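# Hang the held hanger on the clothes rack rail

## Task

The right gripper starts out holding a hanger. Put it on the rail so it hangs from its hook. Every other hanger must still be on the rail at the end. The rack is free-standing, so do not move it. If it leans more than a little, the scene stops immediately as a failure. The hanger has to stay in place without the robot's support. Finish by opening the gripper and moving it away.

## Robot and tools

Robot: two arms, left_arm and right_arm, each with a parallel gripper. Arm names are not sides of any camera image. Base positions in the scene frame: left_arm at (+0.050, +0.256, 0) m, right_arm at (-0.040, -0.358, 0) m. Each base is turned slightly about z.

Scene frame: the origin lies on the table top, midway between the arms. +x points out over the table, +z points up, and left_arm sits on the +y side. All positions are in metres and all quaternions are w-first (qw, qx, qy, qz).

Gripper geometry: the fingers extend along the gripper's own +z axis and close along its y axis. The reported end_effector_position is the point between the finger pads, roughly 1 cm short of the fingertips. Opening runs from -1 (closed) to +1 (fully open, 0.094 m). A wrist camera is mounted on each gripper body and adds bulk near the wrist.

Row format (used by execute_actions and move): one flat list of 16 numbers covering both arms. The first 8 are for left_arm: x, y, z, qw, qx, qy, qz, opening. The last 8 are the same fields for right_arm. Both halves are required even if only one arm should move. x, y, z and the quaternion are an absolute gripper pose in the scene frame, not an offset. A call is refused outright if any target lies more than 0.6 m from that arm's last reported position along any gripper axis. On every control step the controller caps the commanded pose at 70 mm and 16 degrees from the measured pose, then solves the inverse kinematics. When position and orientation conflict, position wins. To hold an orientation steady, resend your own chosen quaternion each time, not the slightly drifted one in the result. For an arm that should stay put, resend its whole last reported pose plus the wanted opening.

execute_actions(actions, pictures): actions holds at most one item, or none.
- {"actions": []} sends nothing and returns the current state.
- {"rows": [...], "steps": n}: 1 to 15 rows, n up to 15 (default 15). One row is applied per step of 1/30 s, and the last row repeats if steps exceed rows. Afterwards each arm continues only to its last clipped pose, so a far target may need further calls.
- {"steps": n} without rows: a wait of up to 300 steps, counted from the previous result, so thinking time counts toward it.
- pictures (boolean) turns the camera images on or off; by default they are included.

move(target, speed): target is one 16-number row as above. Each gripper travels a straight line toward its pose. Both paths finish together, taking 0.5 to 10 s, and are cut off at 10 s. speed is 0.002 to 0.5 m/s (default 0.25), and rotation is capped at twice that in rad/s. Openings are applied when the move starts. Paths do not steer around obstacles or the other arm. Grippers lag, can wander off the path and can overshoot the speed near full extension. Contacts are harder at higher speed or with the target set deeper past the contact. The result adds a "move:" line with the ending: done, off_target, moving, held or fault. It also gives each gripper's distance from its target and any limits. limits=paced means the pose was clipped. limits=held means some steps were blocked, after which the arm may jump faster. An ending naming only one arm means the other finished normally.

wait(seconds): 0 to 10 s of simulation with no new command.

zoom_image(camera, region): camera is one of cam_head_left, cam_head_right, cam_high, cam_low (each 504x504), cam_left_wrist or cam_right_wrist (each 616x616). region is [x0, y0, x1, y1] in pixels from the top-left corner, at most 504 by 504.

read_manual(section): returns only licence texts ("licences").

finished_scene(scene): ends the current scene (pass its number), grades it and cannot be undone. Answering without any tool call ends the whole session.

Reading results: the state line gives each gripper's position and quaternion. The printed position can be off, more so at long reach. Motions often stop a centimetre or more short, usually low. grip_measured is the finger opening on the command scale. The last value of Joint positions is the opening in metres. These readings may be off by about 1 mm. To hold something, command about 0.03 below grip_measured; a smaller gap gives a lighter grip. "Hand target" shows where the controller is currently driving each gripper. "pose unreachable" and HELD mark steps blocked or altered by the clearance check. FAULT lines report arm stops. MOTOR HOT appears from 75 °C. At 90 °C that arm halts for 10 s, and at 100 °C it goes limp and drops. Avoid holding loads for long.

Joint limits (rad), base to wrist: -2.618..3.054, 0..3.142, 0..3.142, -1.571..1.571, -1.571..1.571, -2.094..2.094. The elbow cannot fully straighten.

The simulation keeps running while you compose replies. Loose objects may occasionally be nudged by outside disturbances.

Avoid: tipping or shoving the rack, knocking hangers off the rail, dropping the hanger, pushing anything off the table, collisions between the arms, and fast or forceful contacts. Release the hanger only once it is resting on the rail by its hook, then back the gripper away.

Each tool is called as name(argument=value, ...), one argument or row to a line, values as JSON.

## Session

execute_actions(
  actions=[],
)

Scene clock: 0.00 s of 4000.00 s.
left_arm: end_effector_position=(+0.4230, +0.3148, +0.4191) grip_measured=+1.000 end_effector_quat_wxyz=(+0.715, -0.061, +0.695, +0.050) | right_arm: end_effector_position=(+0.3298, +0.0083, +0.3951) grip_measured=-0.842 end_effector_quat_wxyz=(+0.560, -0.138, +0.811, +0.097)
Joint positions: left_arm=[ 0.003  1.038  1.064  0.002 -0.006 -0.017  0.094] | right_arm=[ 1.127  1.834  2.065 -0.669  0.581  0.255  0.007]
Joint velocities: left_arm=[-0.012 -0.002  0.022 -0.022  0.022  0.022  0.   ] | right_arm=[-0.012 -0.002  0.002  0.007 -0.037 -0.051  0.001]
Hand target (left_arm): +0.420, +0.314, +0.425; +0.720, -0.060, +0.690, +0.051
Hand target (right_arm): +0.329, +0.006, +0.399; +0.563, -0.136, +0.810, +0.097

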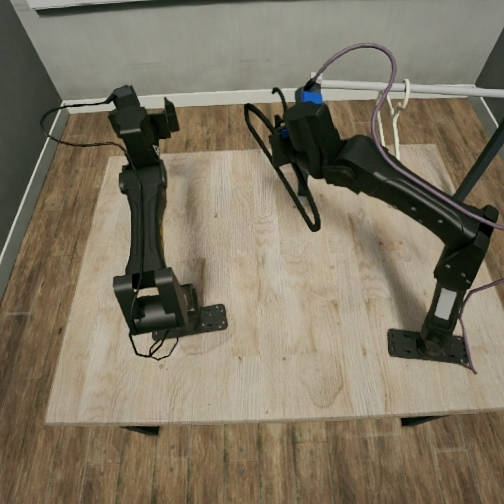

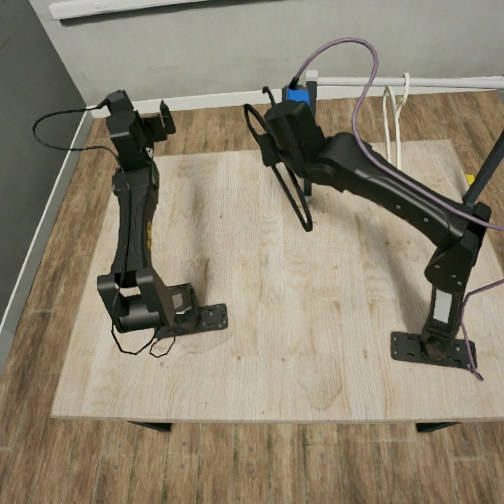

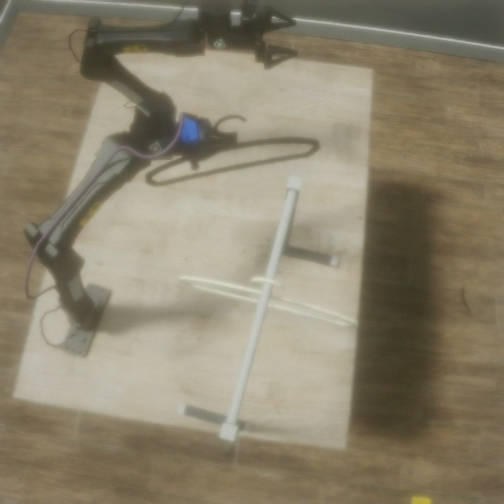

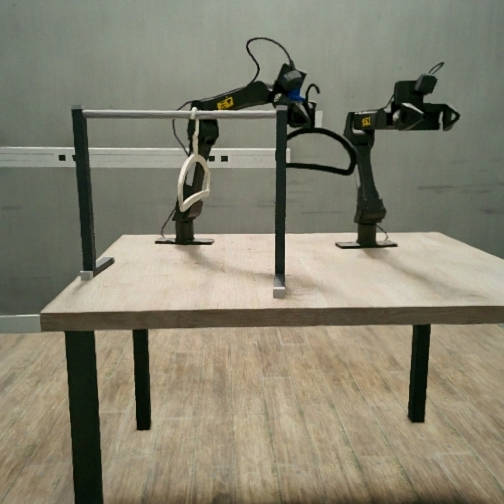

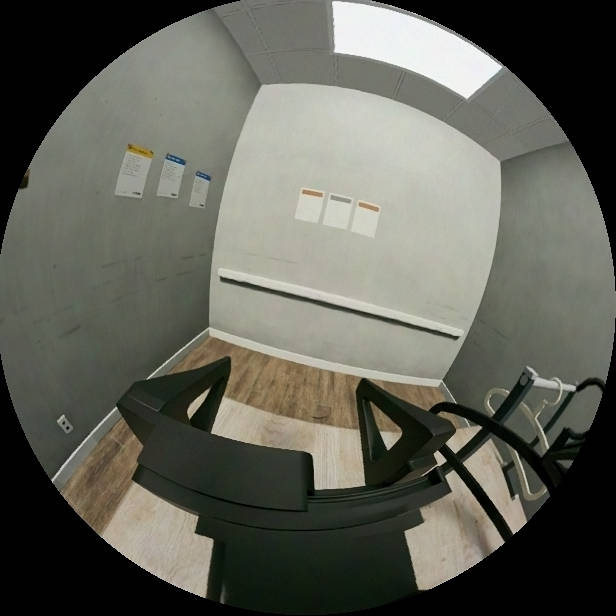

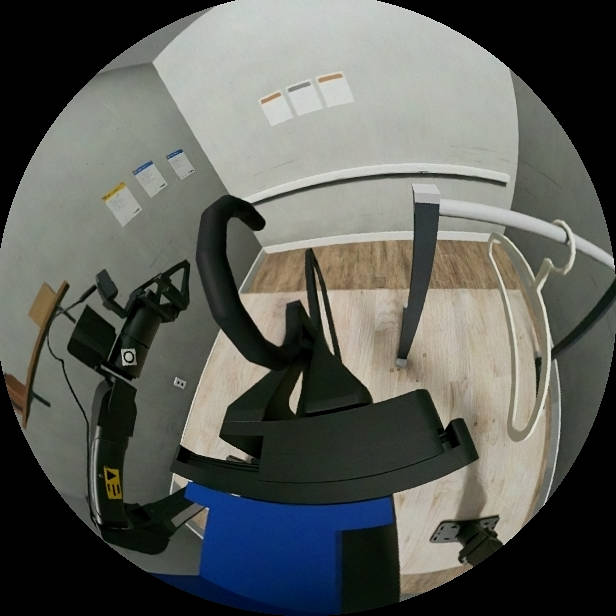

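move(
  target=[0.423,0.315,0.419,0.715,-0.061,0.695,0.05,1,0.2,-0.04,0.39,0.56,-0.138,0.811,0.097,-0.9],
)

move(
  target=[0.423,0.315,0.419,0.715,-0.061,0.695,0.05,1,0.22,-0.1,0.38,0.564,0.1,0.817,-0.069,-0.9],
)

move(
  target=[0.423,0.315,0.419,0.715,-0.061,0.695,0.05,1,0.36,-0.135,0.38,0.564,0.1,0.817,-0.069,-0.9],
  speed=0.1,
)

Scene clock: 7.33 s of 4000.00 s.
left_arm: end_effector_position=(+0.4230, +0.3148, +0.4191) grip_measured=+1.000 end_effector_quat_wxyz=(+0.715, -0.061, +0.695, +0.050) | right_arm: end_effector_position=(+0.2008, -0.0318, +0.3881) grip_measured=-0.848 end_effector_quat_wxyz=(+0.556, -0.145, +0.812, +0.103)
Joint positions: left_arm=[ 0.003  1.038  1.064  0.002 -0.006 -0.017  0.094] | right_arm=[ 1.417  1.472  1.676 -0.76   0.817  0.432  0.007]
Joint velocities: left_arm=[-0.002 -0.027  0.012  0.007 -0.037 -0.007  0.   ] | right_arm=[-0.012 -0.012  0.002 -0.007  0.007  0.037 -0.   ]
Hand target (left_arm): +0.423, +0.315, +0.419; +0.715, -0.061, +0.695, +0.050
Hand target (right_arm): +0.199, -0.038, +0.391; +0.561, -0.138, +0.810, +0.097
Off the commanded pose (left_arm): 0.000 m, 0 deg.
Off the commanded pose (right_arm): 0.008 m, 1 deg.
After step 90, 3.13 s passed at rest.
move: done

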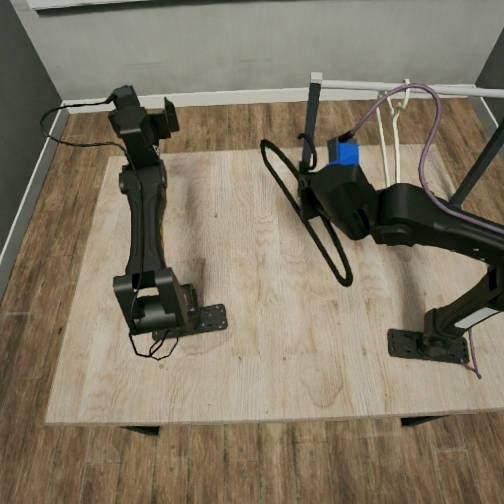

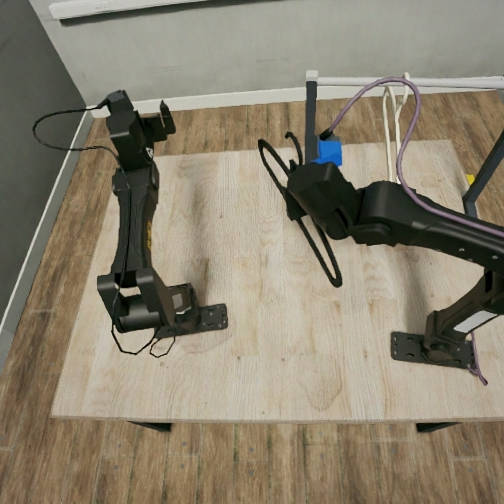

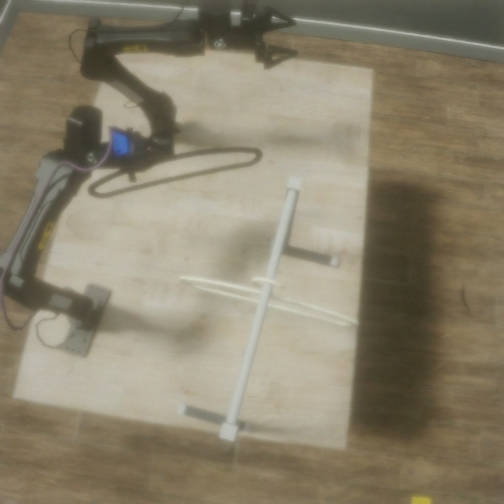

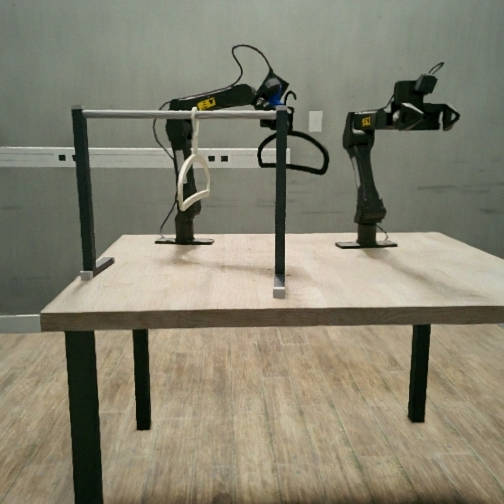

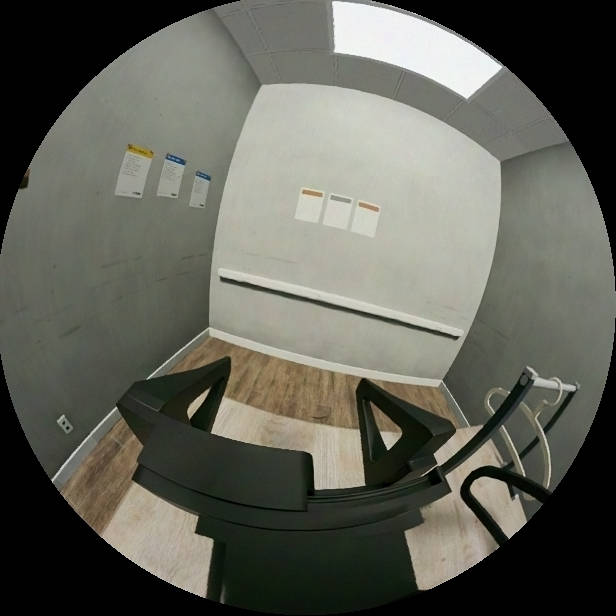

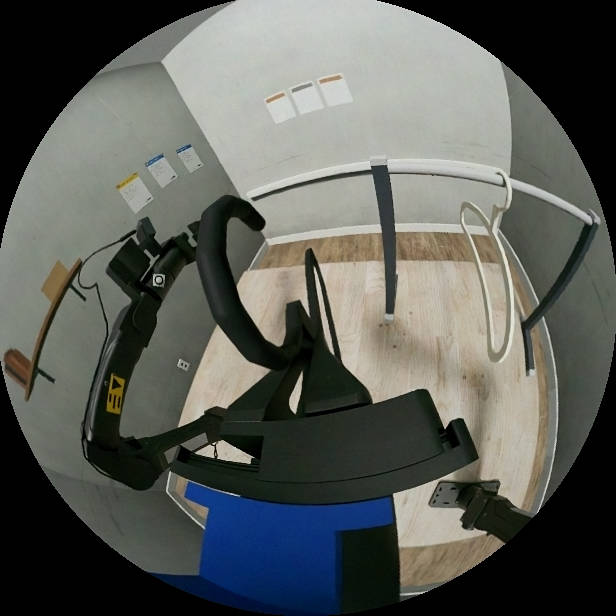

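Scene clock: 9.27 s of 4000.00 s.
left_arm: end_effector_position=(+0.4230, +0.3148, +0.4191) grip_measured=+1.000 end_effector_quat_wxyz=(+0.715, -0.061, +0.695, +0.050) | right_arm: end_effector_position=(+0.2136, -0.0922, +0.3715) grip_measured=-0.848 end_effector_quat_wxyz=(+0.559, +0.078, +0.824, -0.045)
Joint positions: left_arm=[ 0.003  1.038  1.064  0.002 -0.006 -0.017  0.094] | right_arm=[ 1.427  1.759  2.046 -1.549  1.17   1.251  0.007]
Joint velocities: left_arm=[-0.012 -0.002 -0.022 -0.022 -0.081 -0.037  0.   ] | right_arm=[-0.022  0.002 -0.007 -0.037  0.037 -0.066 -0.001]
Hand target (left_arm): +0.423, +0.315, +0.419; +0.715, -0.061, +0.695, +0.050
Hand target (right_arm): +0.219, -0.099, +0.381; +0.573, +0.088, +0.813, -0.056
Off the commanded pose (left_arm): 0.000 m, 0 deg.
Off the commanded pose (right_arm): 0.013 m, 4 deg.
joint sent to its limit (right arm) — the command would take joint 4 (wrist pitch) past its lower limit, so that joint was sent only as far as its limit.
move: off_target (right_arm)

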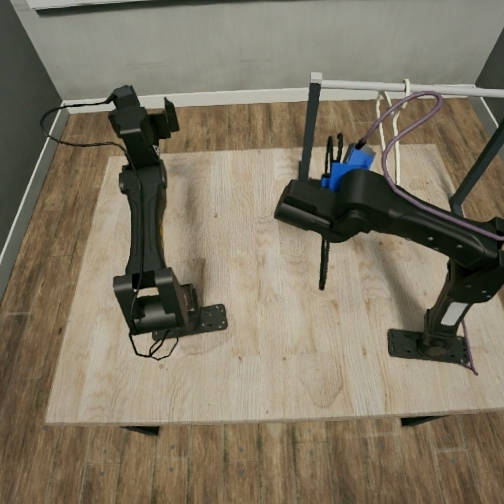

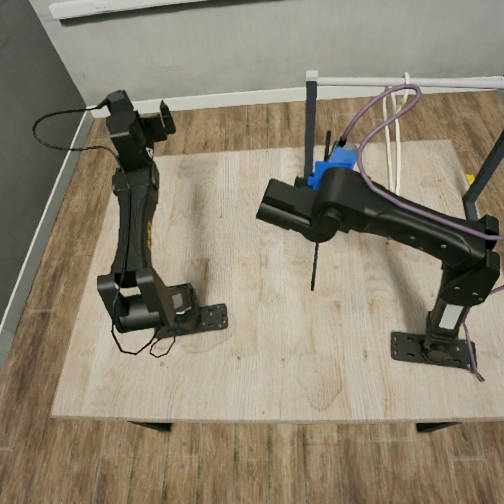

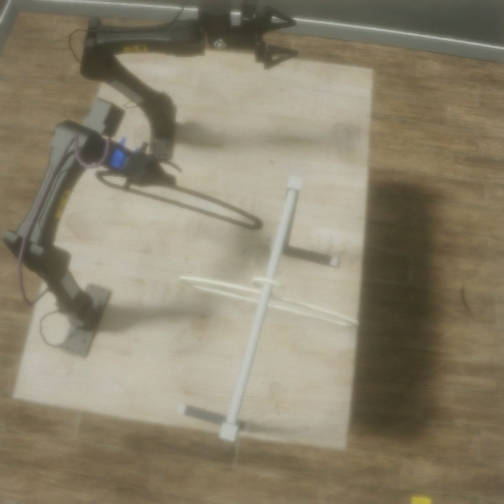

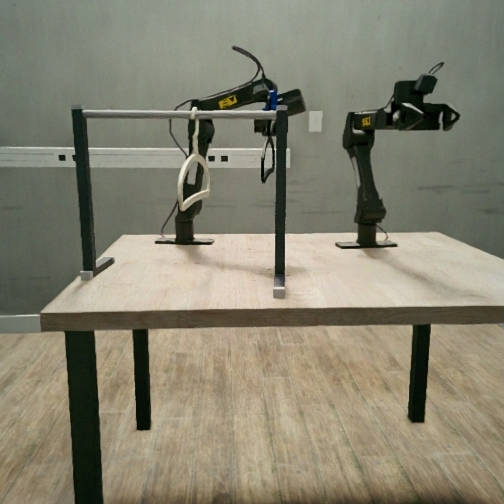

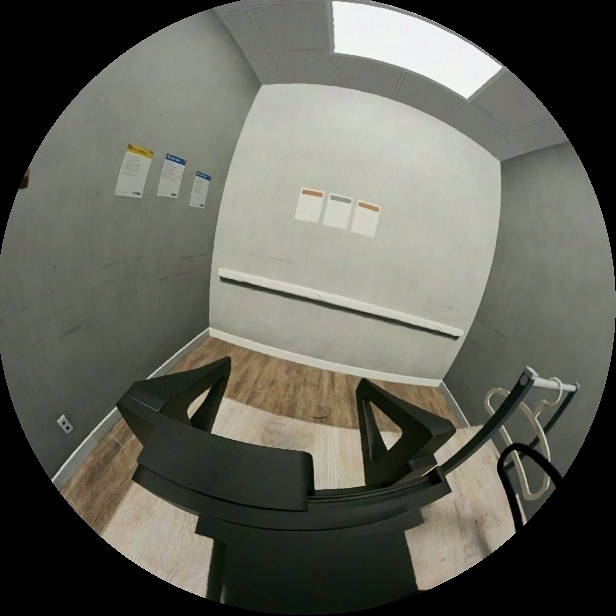

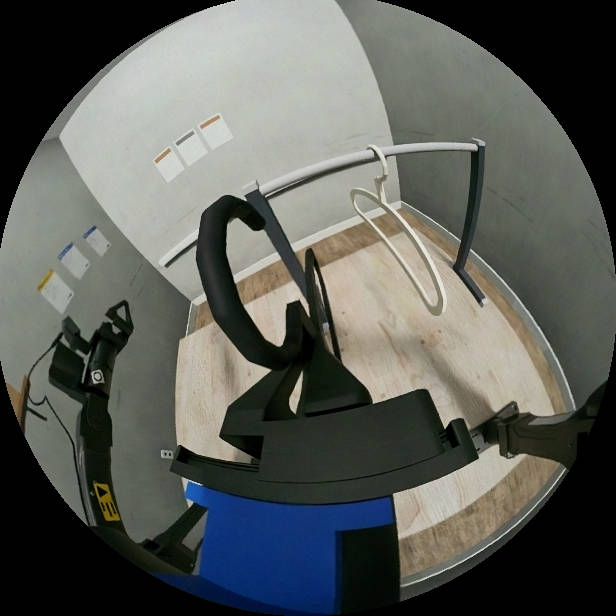

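Scene clock: 11.30 s of 4000.00 s.
left_arm: end_effector_position=(+0.4230, +0.3148, +0.4191) grip_measured=+1.000 end_effector_quat_wxyz=(+0.715, -0.061, +0.695, +0.050) | right_arm: end_effector_position=(+0.3540, -0.1379, +0.3765) grip_measured=-0.848 end_effector_quat_wxyz=(+0.556, +0.098, +0.823, -0.069)
Joint positions: left_arm=[ 0.003  1.038  1.064  0.002 -0.006 -0.017  0.094] | right_arm=[ 0.995  1.759  1.973 -0.917  0.956  0.602  0.007]
Joint velocities: left_arm=[-0.002 -0.012 -0.022  0.022 -0.007  0.037  0.   ] | right_arm=[ 0.012 -0.007 -0.017  0.022  0.037 -0.022 -0.002]
Hand target (left_arm): +0.423, +0.315, +0.419; +0.715, -0.061, +0.695, +0.050
Hand target (right_arm): +0.360, -0.138, +0.379; +0.561, +0.102, +0.818, -0.071
Off the commanded pose (left_arm): 0.000 m, 0 deg.
Off the commanded pose (right_arm): 0.008 m, 1 deg.
move: done

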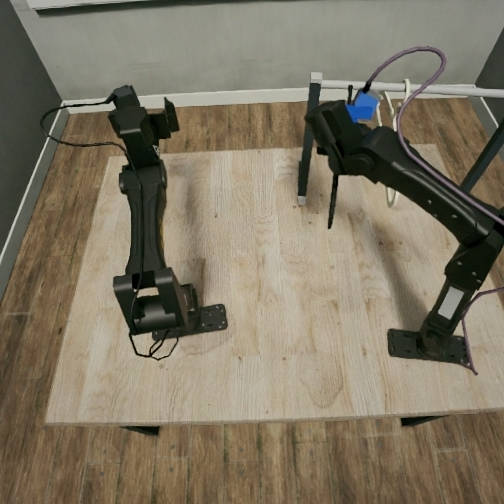

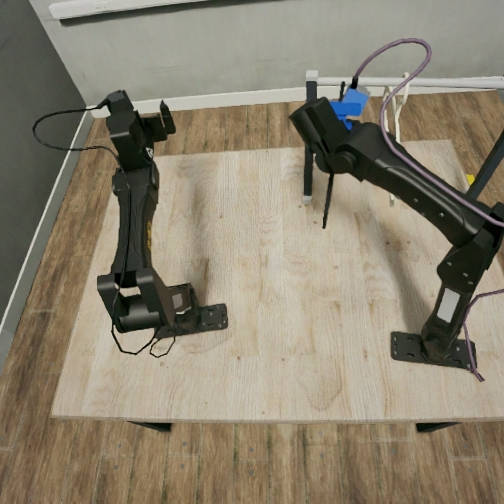

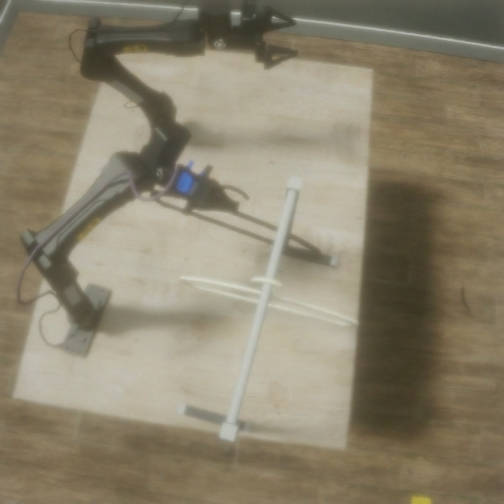

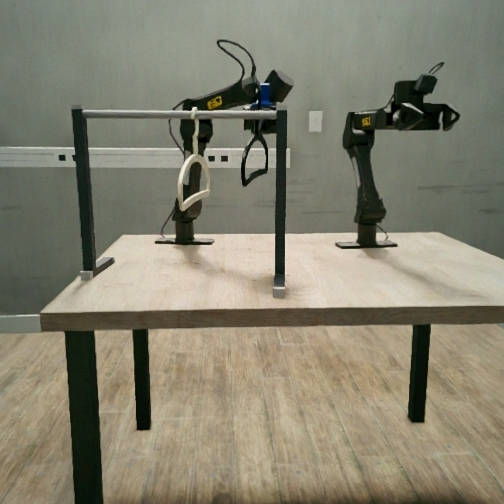

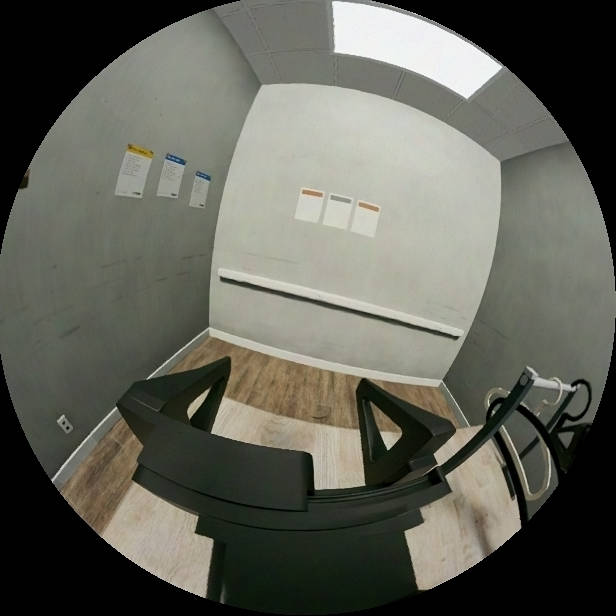

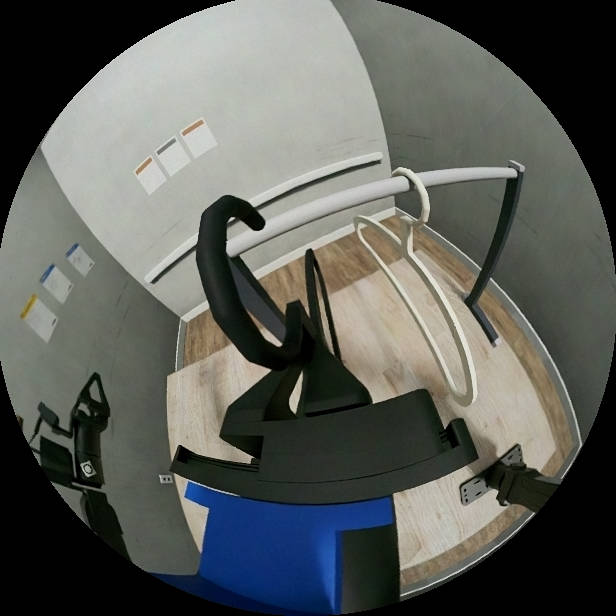

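move(
  target=[0.423,0.315,0.419,0.715,-0.061,0.695,0.05,1,0.42,-0.16,0.365,0.567,0.05,0.821,-0.035,-0.9],
  speed=0.06,
)

zoom_image(
  camera="cam_low",
  region=[160,60,320,220],
)

Scene clock: 19.00 s of 4000.00 s.
left_arm: end_effector_position=(+0.4230, +0.3148, +0.4191) grip_measured=+1.000 end_effector_quat_wxyz=(+0.715, -0.061, +0.695, +0.050) | right_arm: end_effector_position=(+0.4190, -0.1566, +0.3582) grip_measured=-0.848 end_effector_quat_wxyz=(+0.558, +0.047, +0.828, -0.036)
Joint positions: left_arm=[ 0.003  1.038  1.064  0.002 -0.006 -0.017  0.094] | right_arm=[ 0.801  1.759  1.849 -0.6    0.695  0.336  0.007]
Joint velocities: left_arm=[-0.012 -0.012 -0.002  0.007  0.066 -0.037  0.   ] | right_arm=[-0.007 -0.007  0.002  0.007 -0.007  0.022 -0.001]
Hand target (left_arm): +0.423, +0.315, +0.419; +0.715, -0.061, +0.695, +0.050
Hand target (right_arm): +0.420, -0.161, +0.364; +0.565, +0.051, +0.822, -0.035
Off the commanded pose (left_arm): 0.000 m, 0 deg.
Off the commanded pose (right_arm): 0.008 m, 1 deg.
After step 90, 3.07 s passed at rest.
move: done

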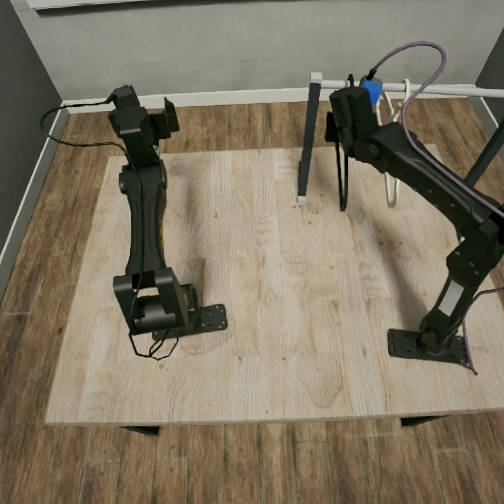

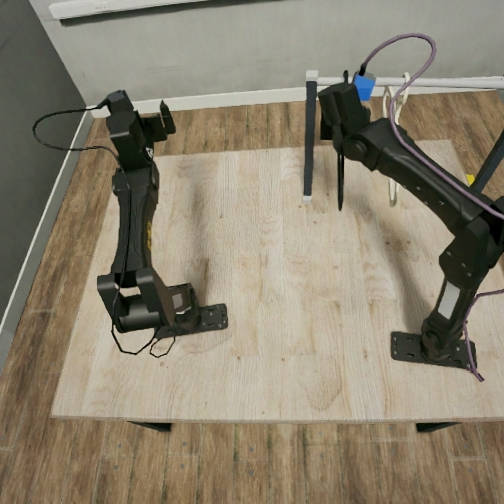

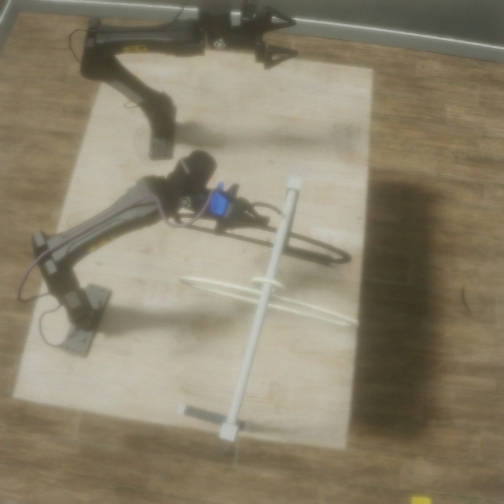

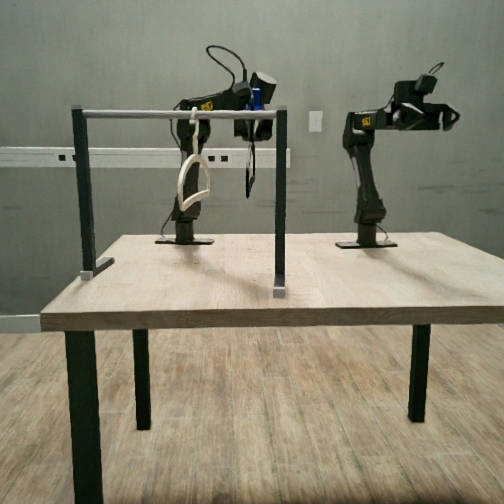

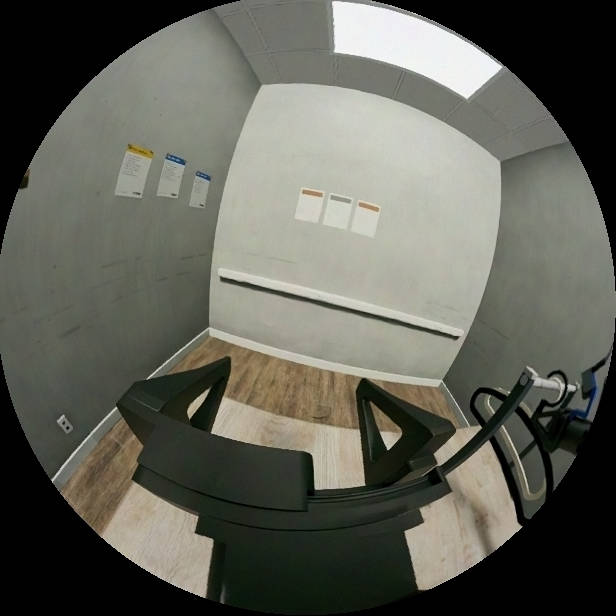

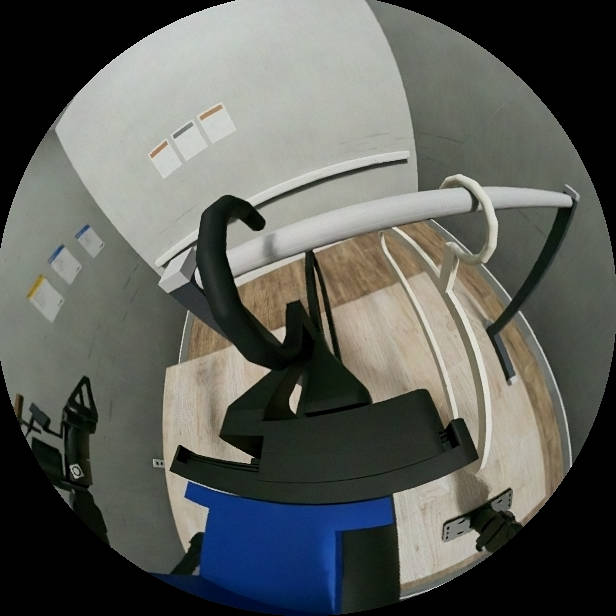

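Region (160, 60, 320, 220) of cam_low's 504x504 image, scaled by 3.150, with more detail than that image has.

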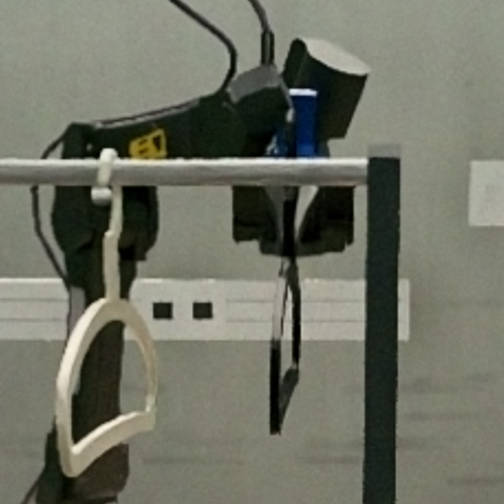

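Tip just clears.

move(
  target=[0.423,0.315,0.419,0.715,-0.061,0.695,0.05,1,0.455,-0.165,0.37,0.567,0.05,0.821,-0.035,-0.9],
  speed=0.03,
)

move(
  target=[0.423,0.315,0.419,0.715,-0.061,0.695,0.05,1,0.457,-0.165,0.345,0.567,0.05,0.821,-0.035,-0.9],
  speed=0.03,
)

Scene clock: 24.67 s of 4000.00 s.
left_arm: end_effector_position=(+0.4230, +0.3148, +0.4191) grip_measured=+1.000 end_effector_quat_wxyz=(+0.715, -0.061, +0.695, +0.050) | right_arm: end_effector_position=(+0.4498, -0.1616, +0.3597) grip_measured=-0.848 end_effector_quat_wxyz=(+0.558, +0.044, +0.828, -0.036)
Joint positions: left_arm=[ 0.003  1.038  1.064  0.002 -0.006 -0.017  0.094] | right_arm=[ 0.742  1.849  1.961 -0.599  0.641  0.296  0.007]
Joint velocities: left_arm=[-0.002  0.007 -0.022 -0.095 -0.022 -0.007  0.   ] | right_arm=[ 0.002  0.007  0.007 -0.037 -0.095 -0.066 -0.001]
Hand target (left_arm): +0.423, +0.315, +0.419; +0.715, -0.061, +0.695, +0.050
Hand target (right_arm): +0.454, -0.165, +0.370; +0.567, +0.050, +0.821, -0.035
Off the commanded pose (left_arm): 0.000 m, 0 deg.
Off the commanded pose (right_arm): 0.012 m, 1 deg.
After step 90, 1.10 s passed at rest.
move: off_target (right_arm)

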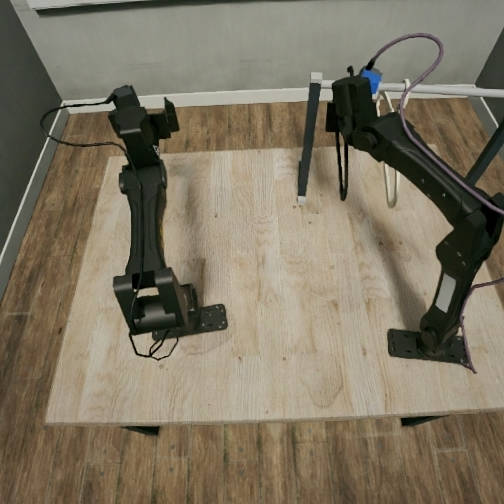

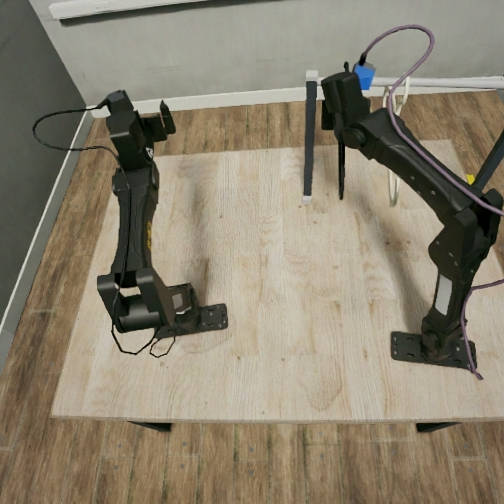

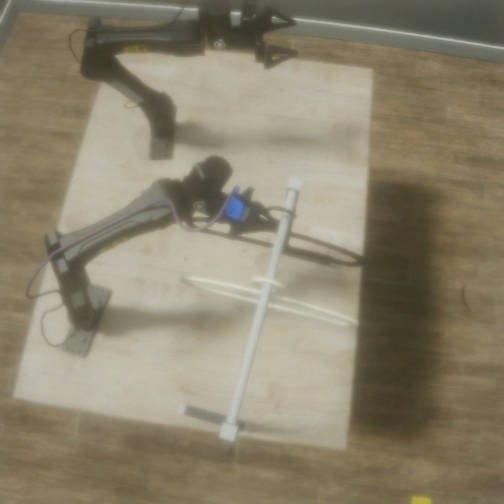

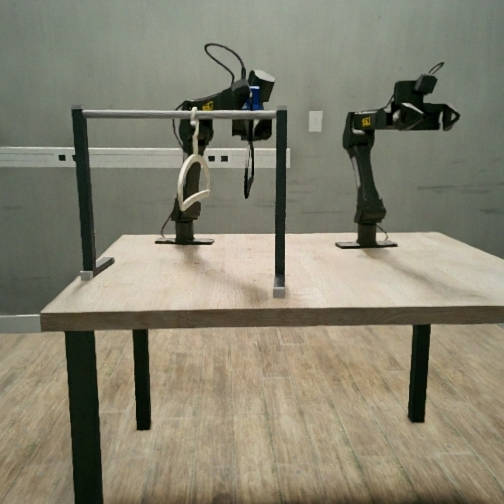

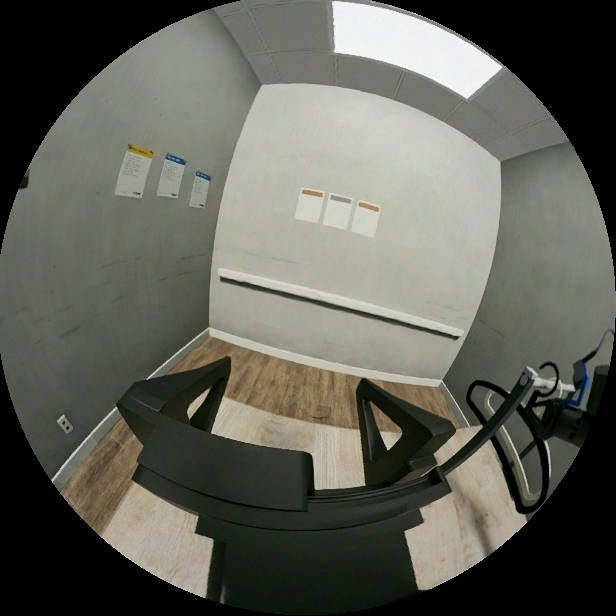

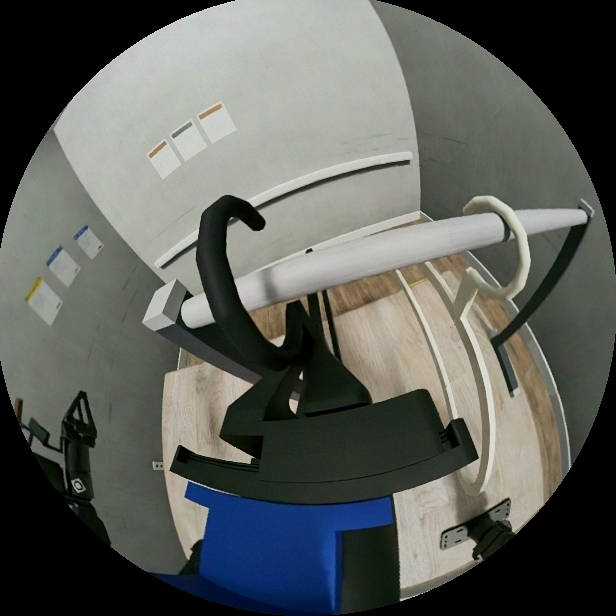

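Scene clock: 25.73 s of 4000.00 s.
left_arm: end_effector_position=(+0.4230, +0.3148, +0.4191) grip_measured=+1.000 end_effector_quat_wxyz=(+0.715, -0.061, +0.695, +0.050) | right_arm: end_effector_position=(+0.4557, -0.1571, +0.3345) grip_measured=-0.848 end_effector_quat_wxyz=(+0.556, +0.042, +0.829, -0.036)
Joint positions: left_arm=[ 0.003  1.038  1.064  0.002 -0.006 -0.017  0.094] | right_arm=[ 0.742  1.849  1.86  -0.503  0.637  0.294  0.007]
Joint velocities: left_arm=[-0.002  0.002 -0.002 -0.007 -0.022 -0.051  0.   ] | right_arm=[-0.012  0.002  0.007  0.022  0.022  0.007 -0.001]
Hand target (left_arm): +0.423, +0.315, +0.419; +0.715, -0.061, +0.695, +0.050
Hand target (right_arm): +0.457, -0.165, +0.345; +0.567, +0.050, +0.821, -0.035
Off the commanded pose (left_arm): 0.000 m, 0 deg.
Off the commanded pose (right_arm): 0.013 m, 2 deg.
move: off_target (right_arm)

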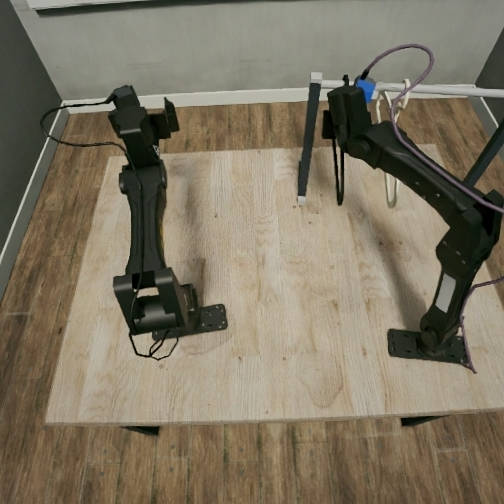

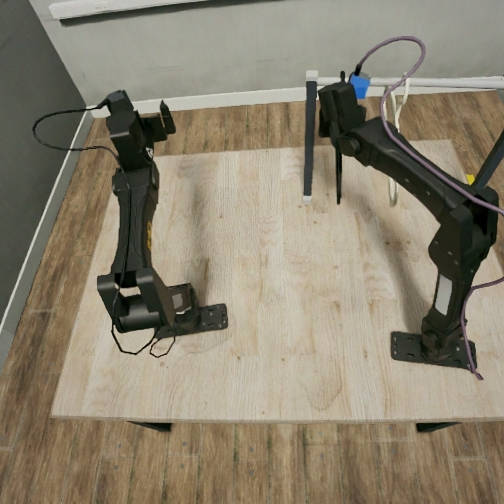

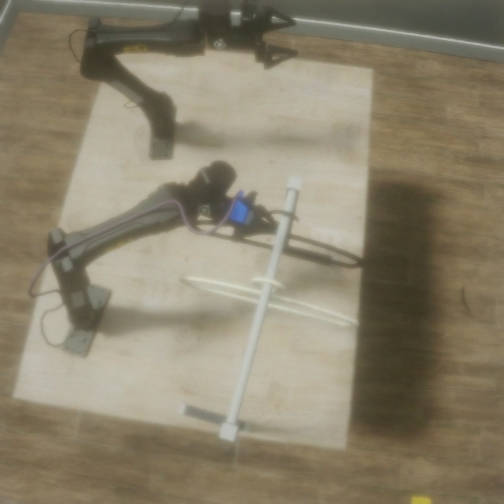

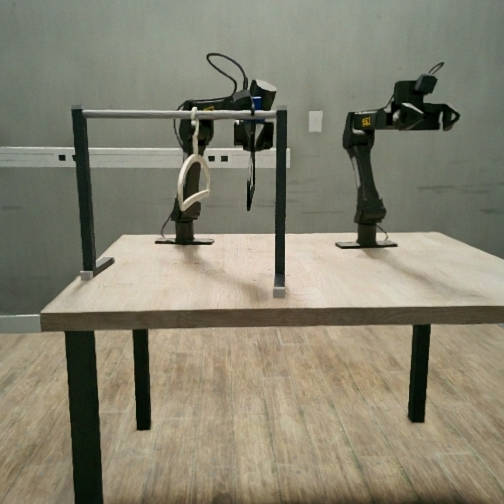

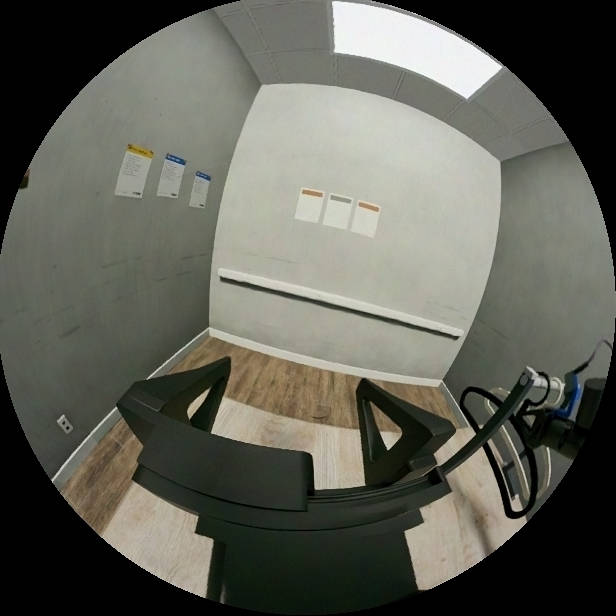

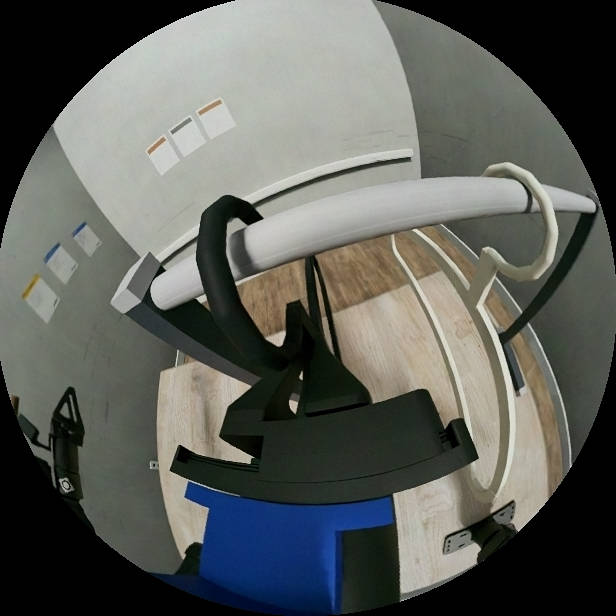

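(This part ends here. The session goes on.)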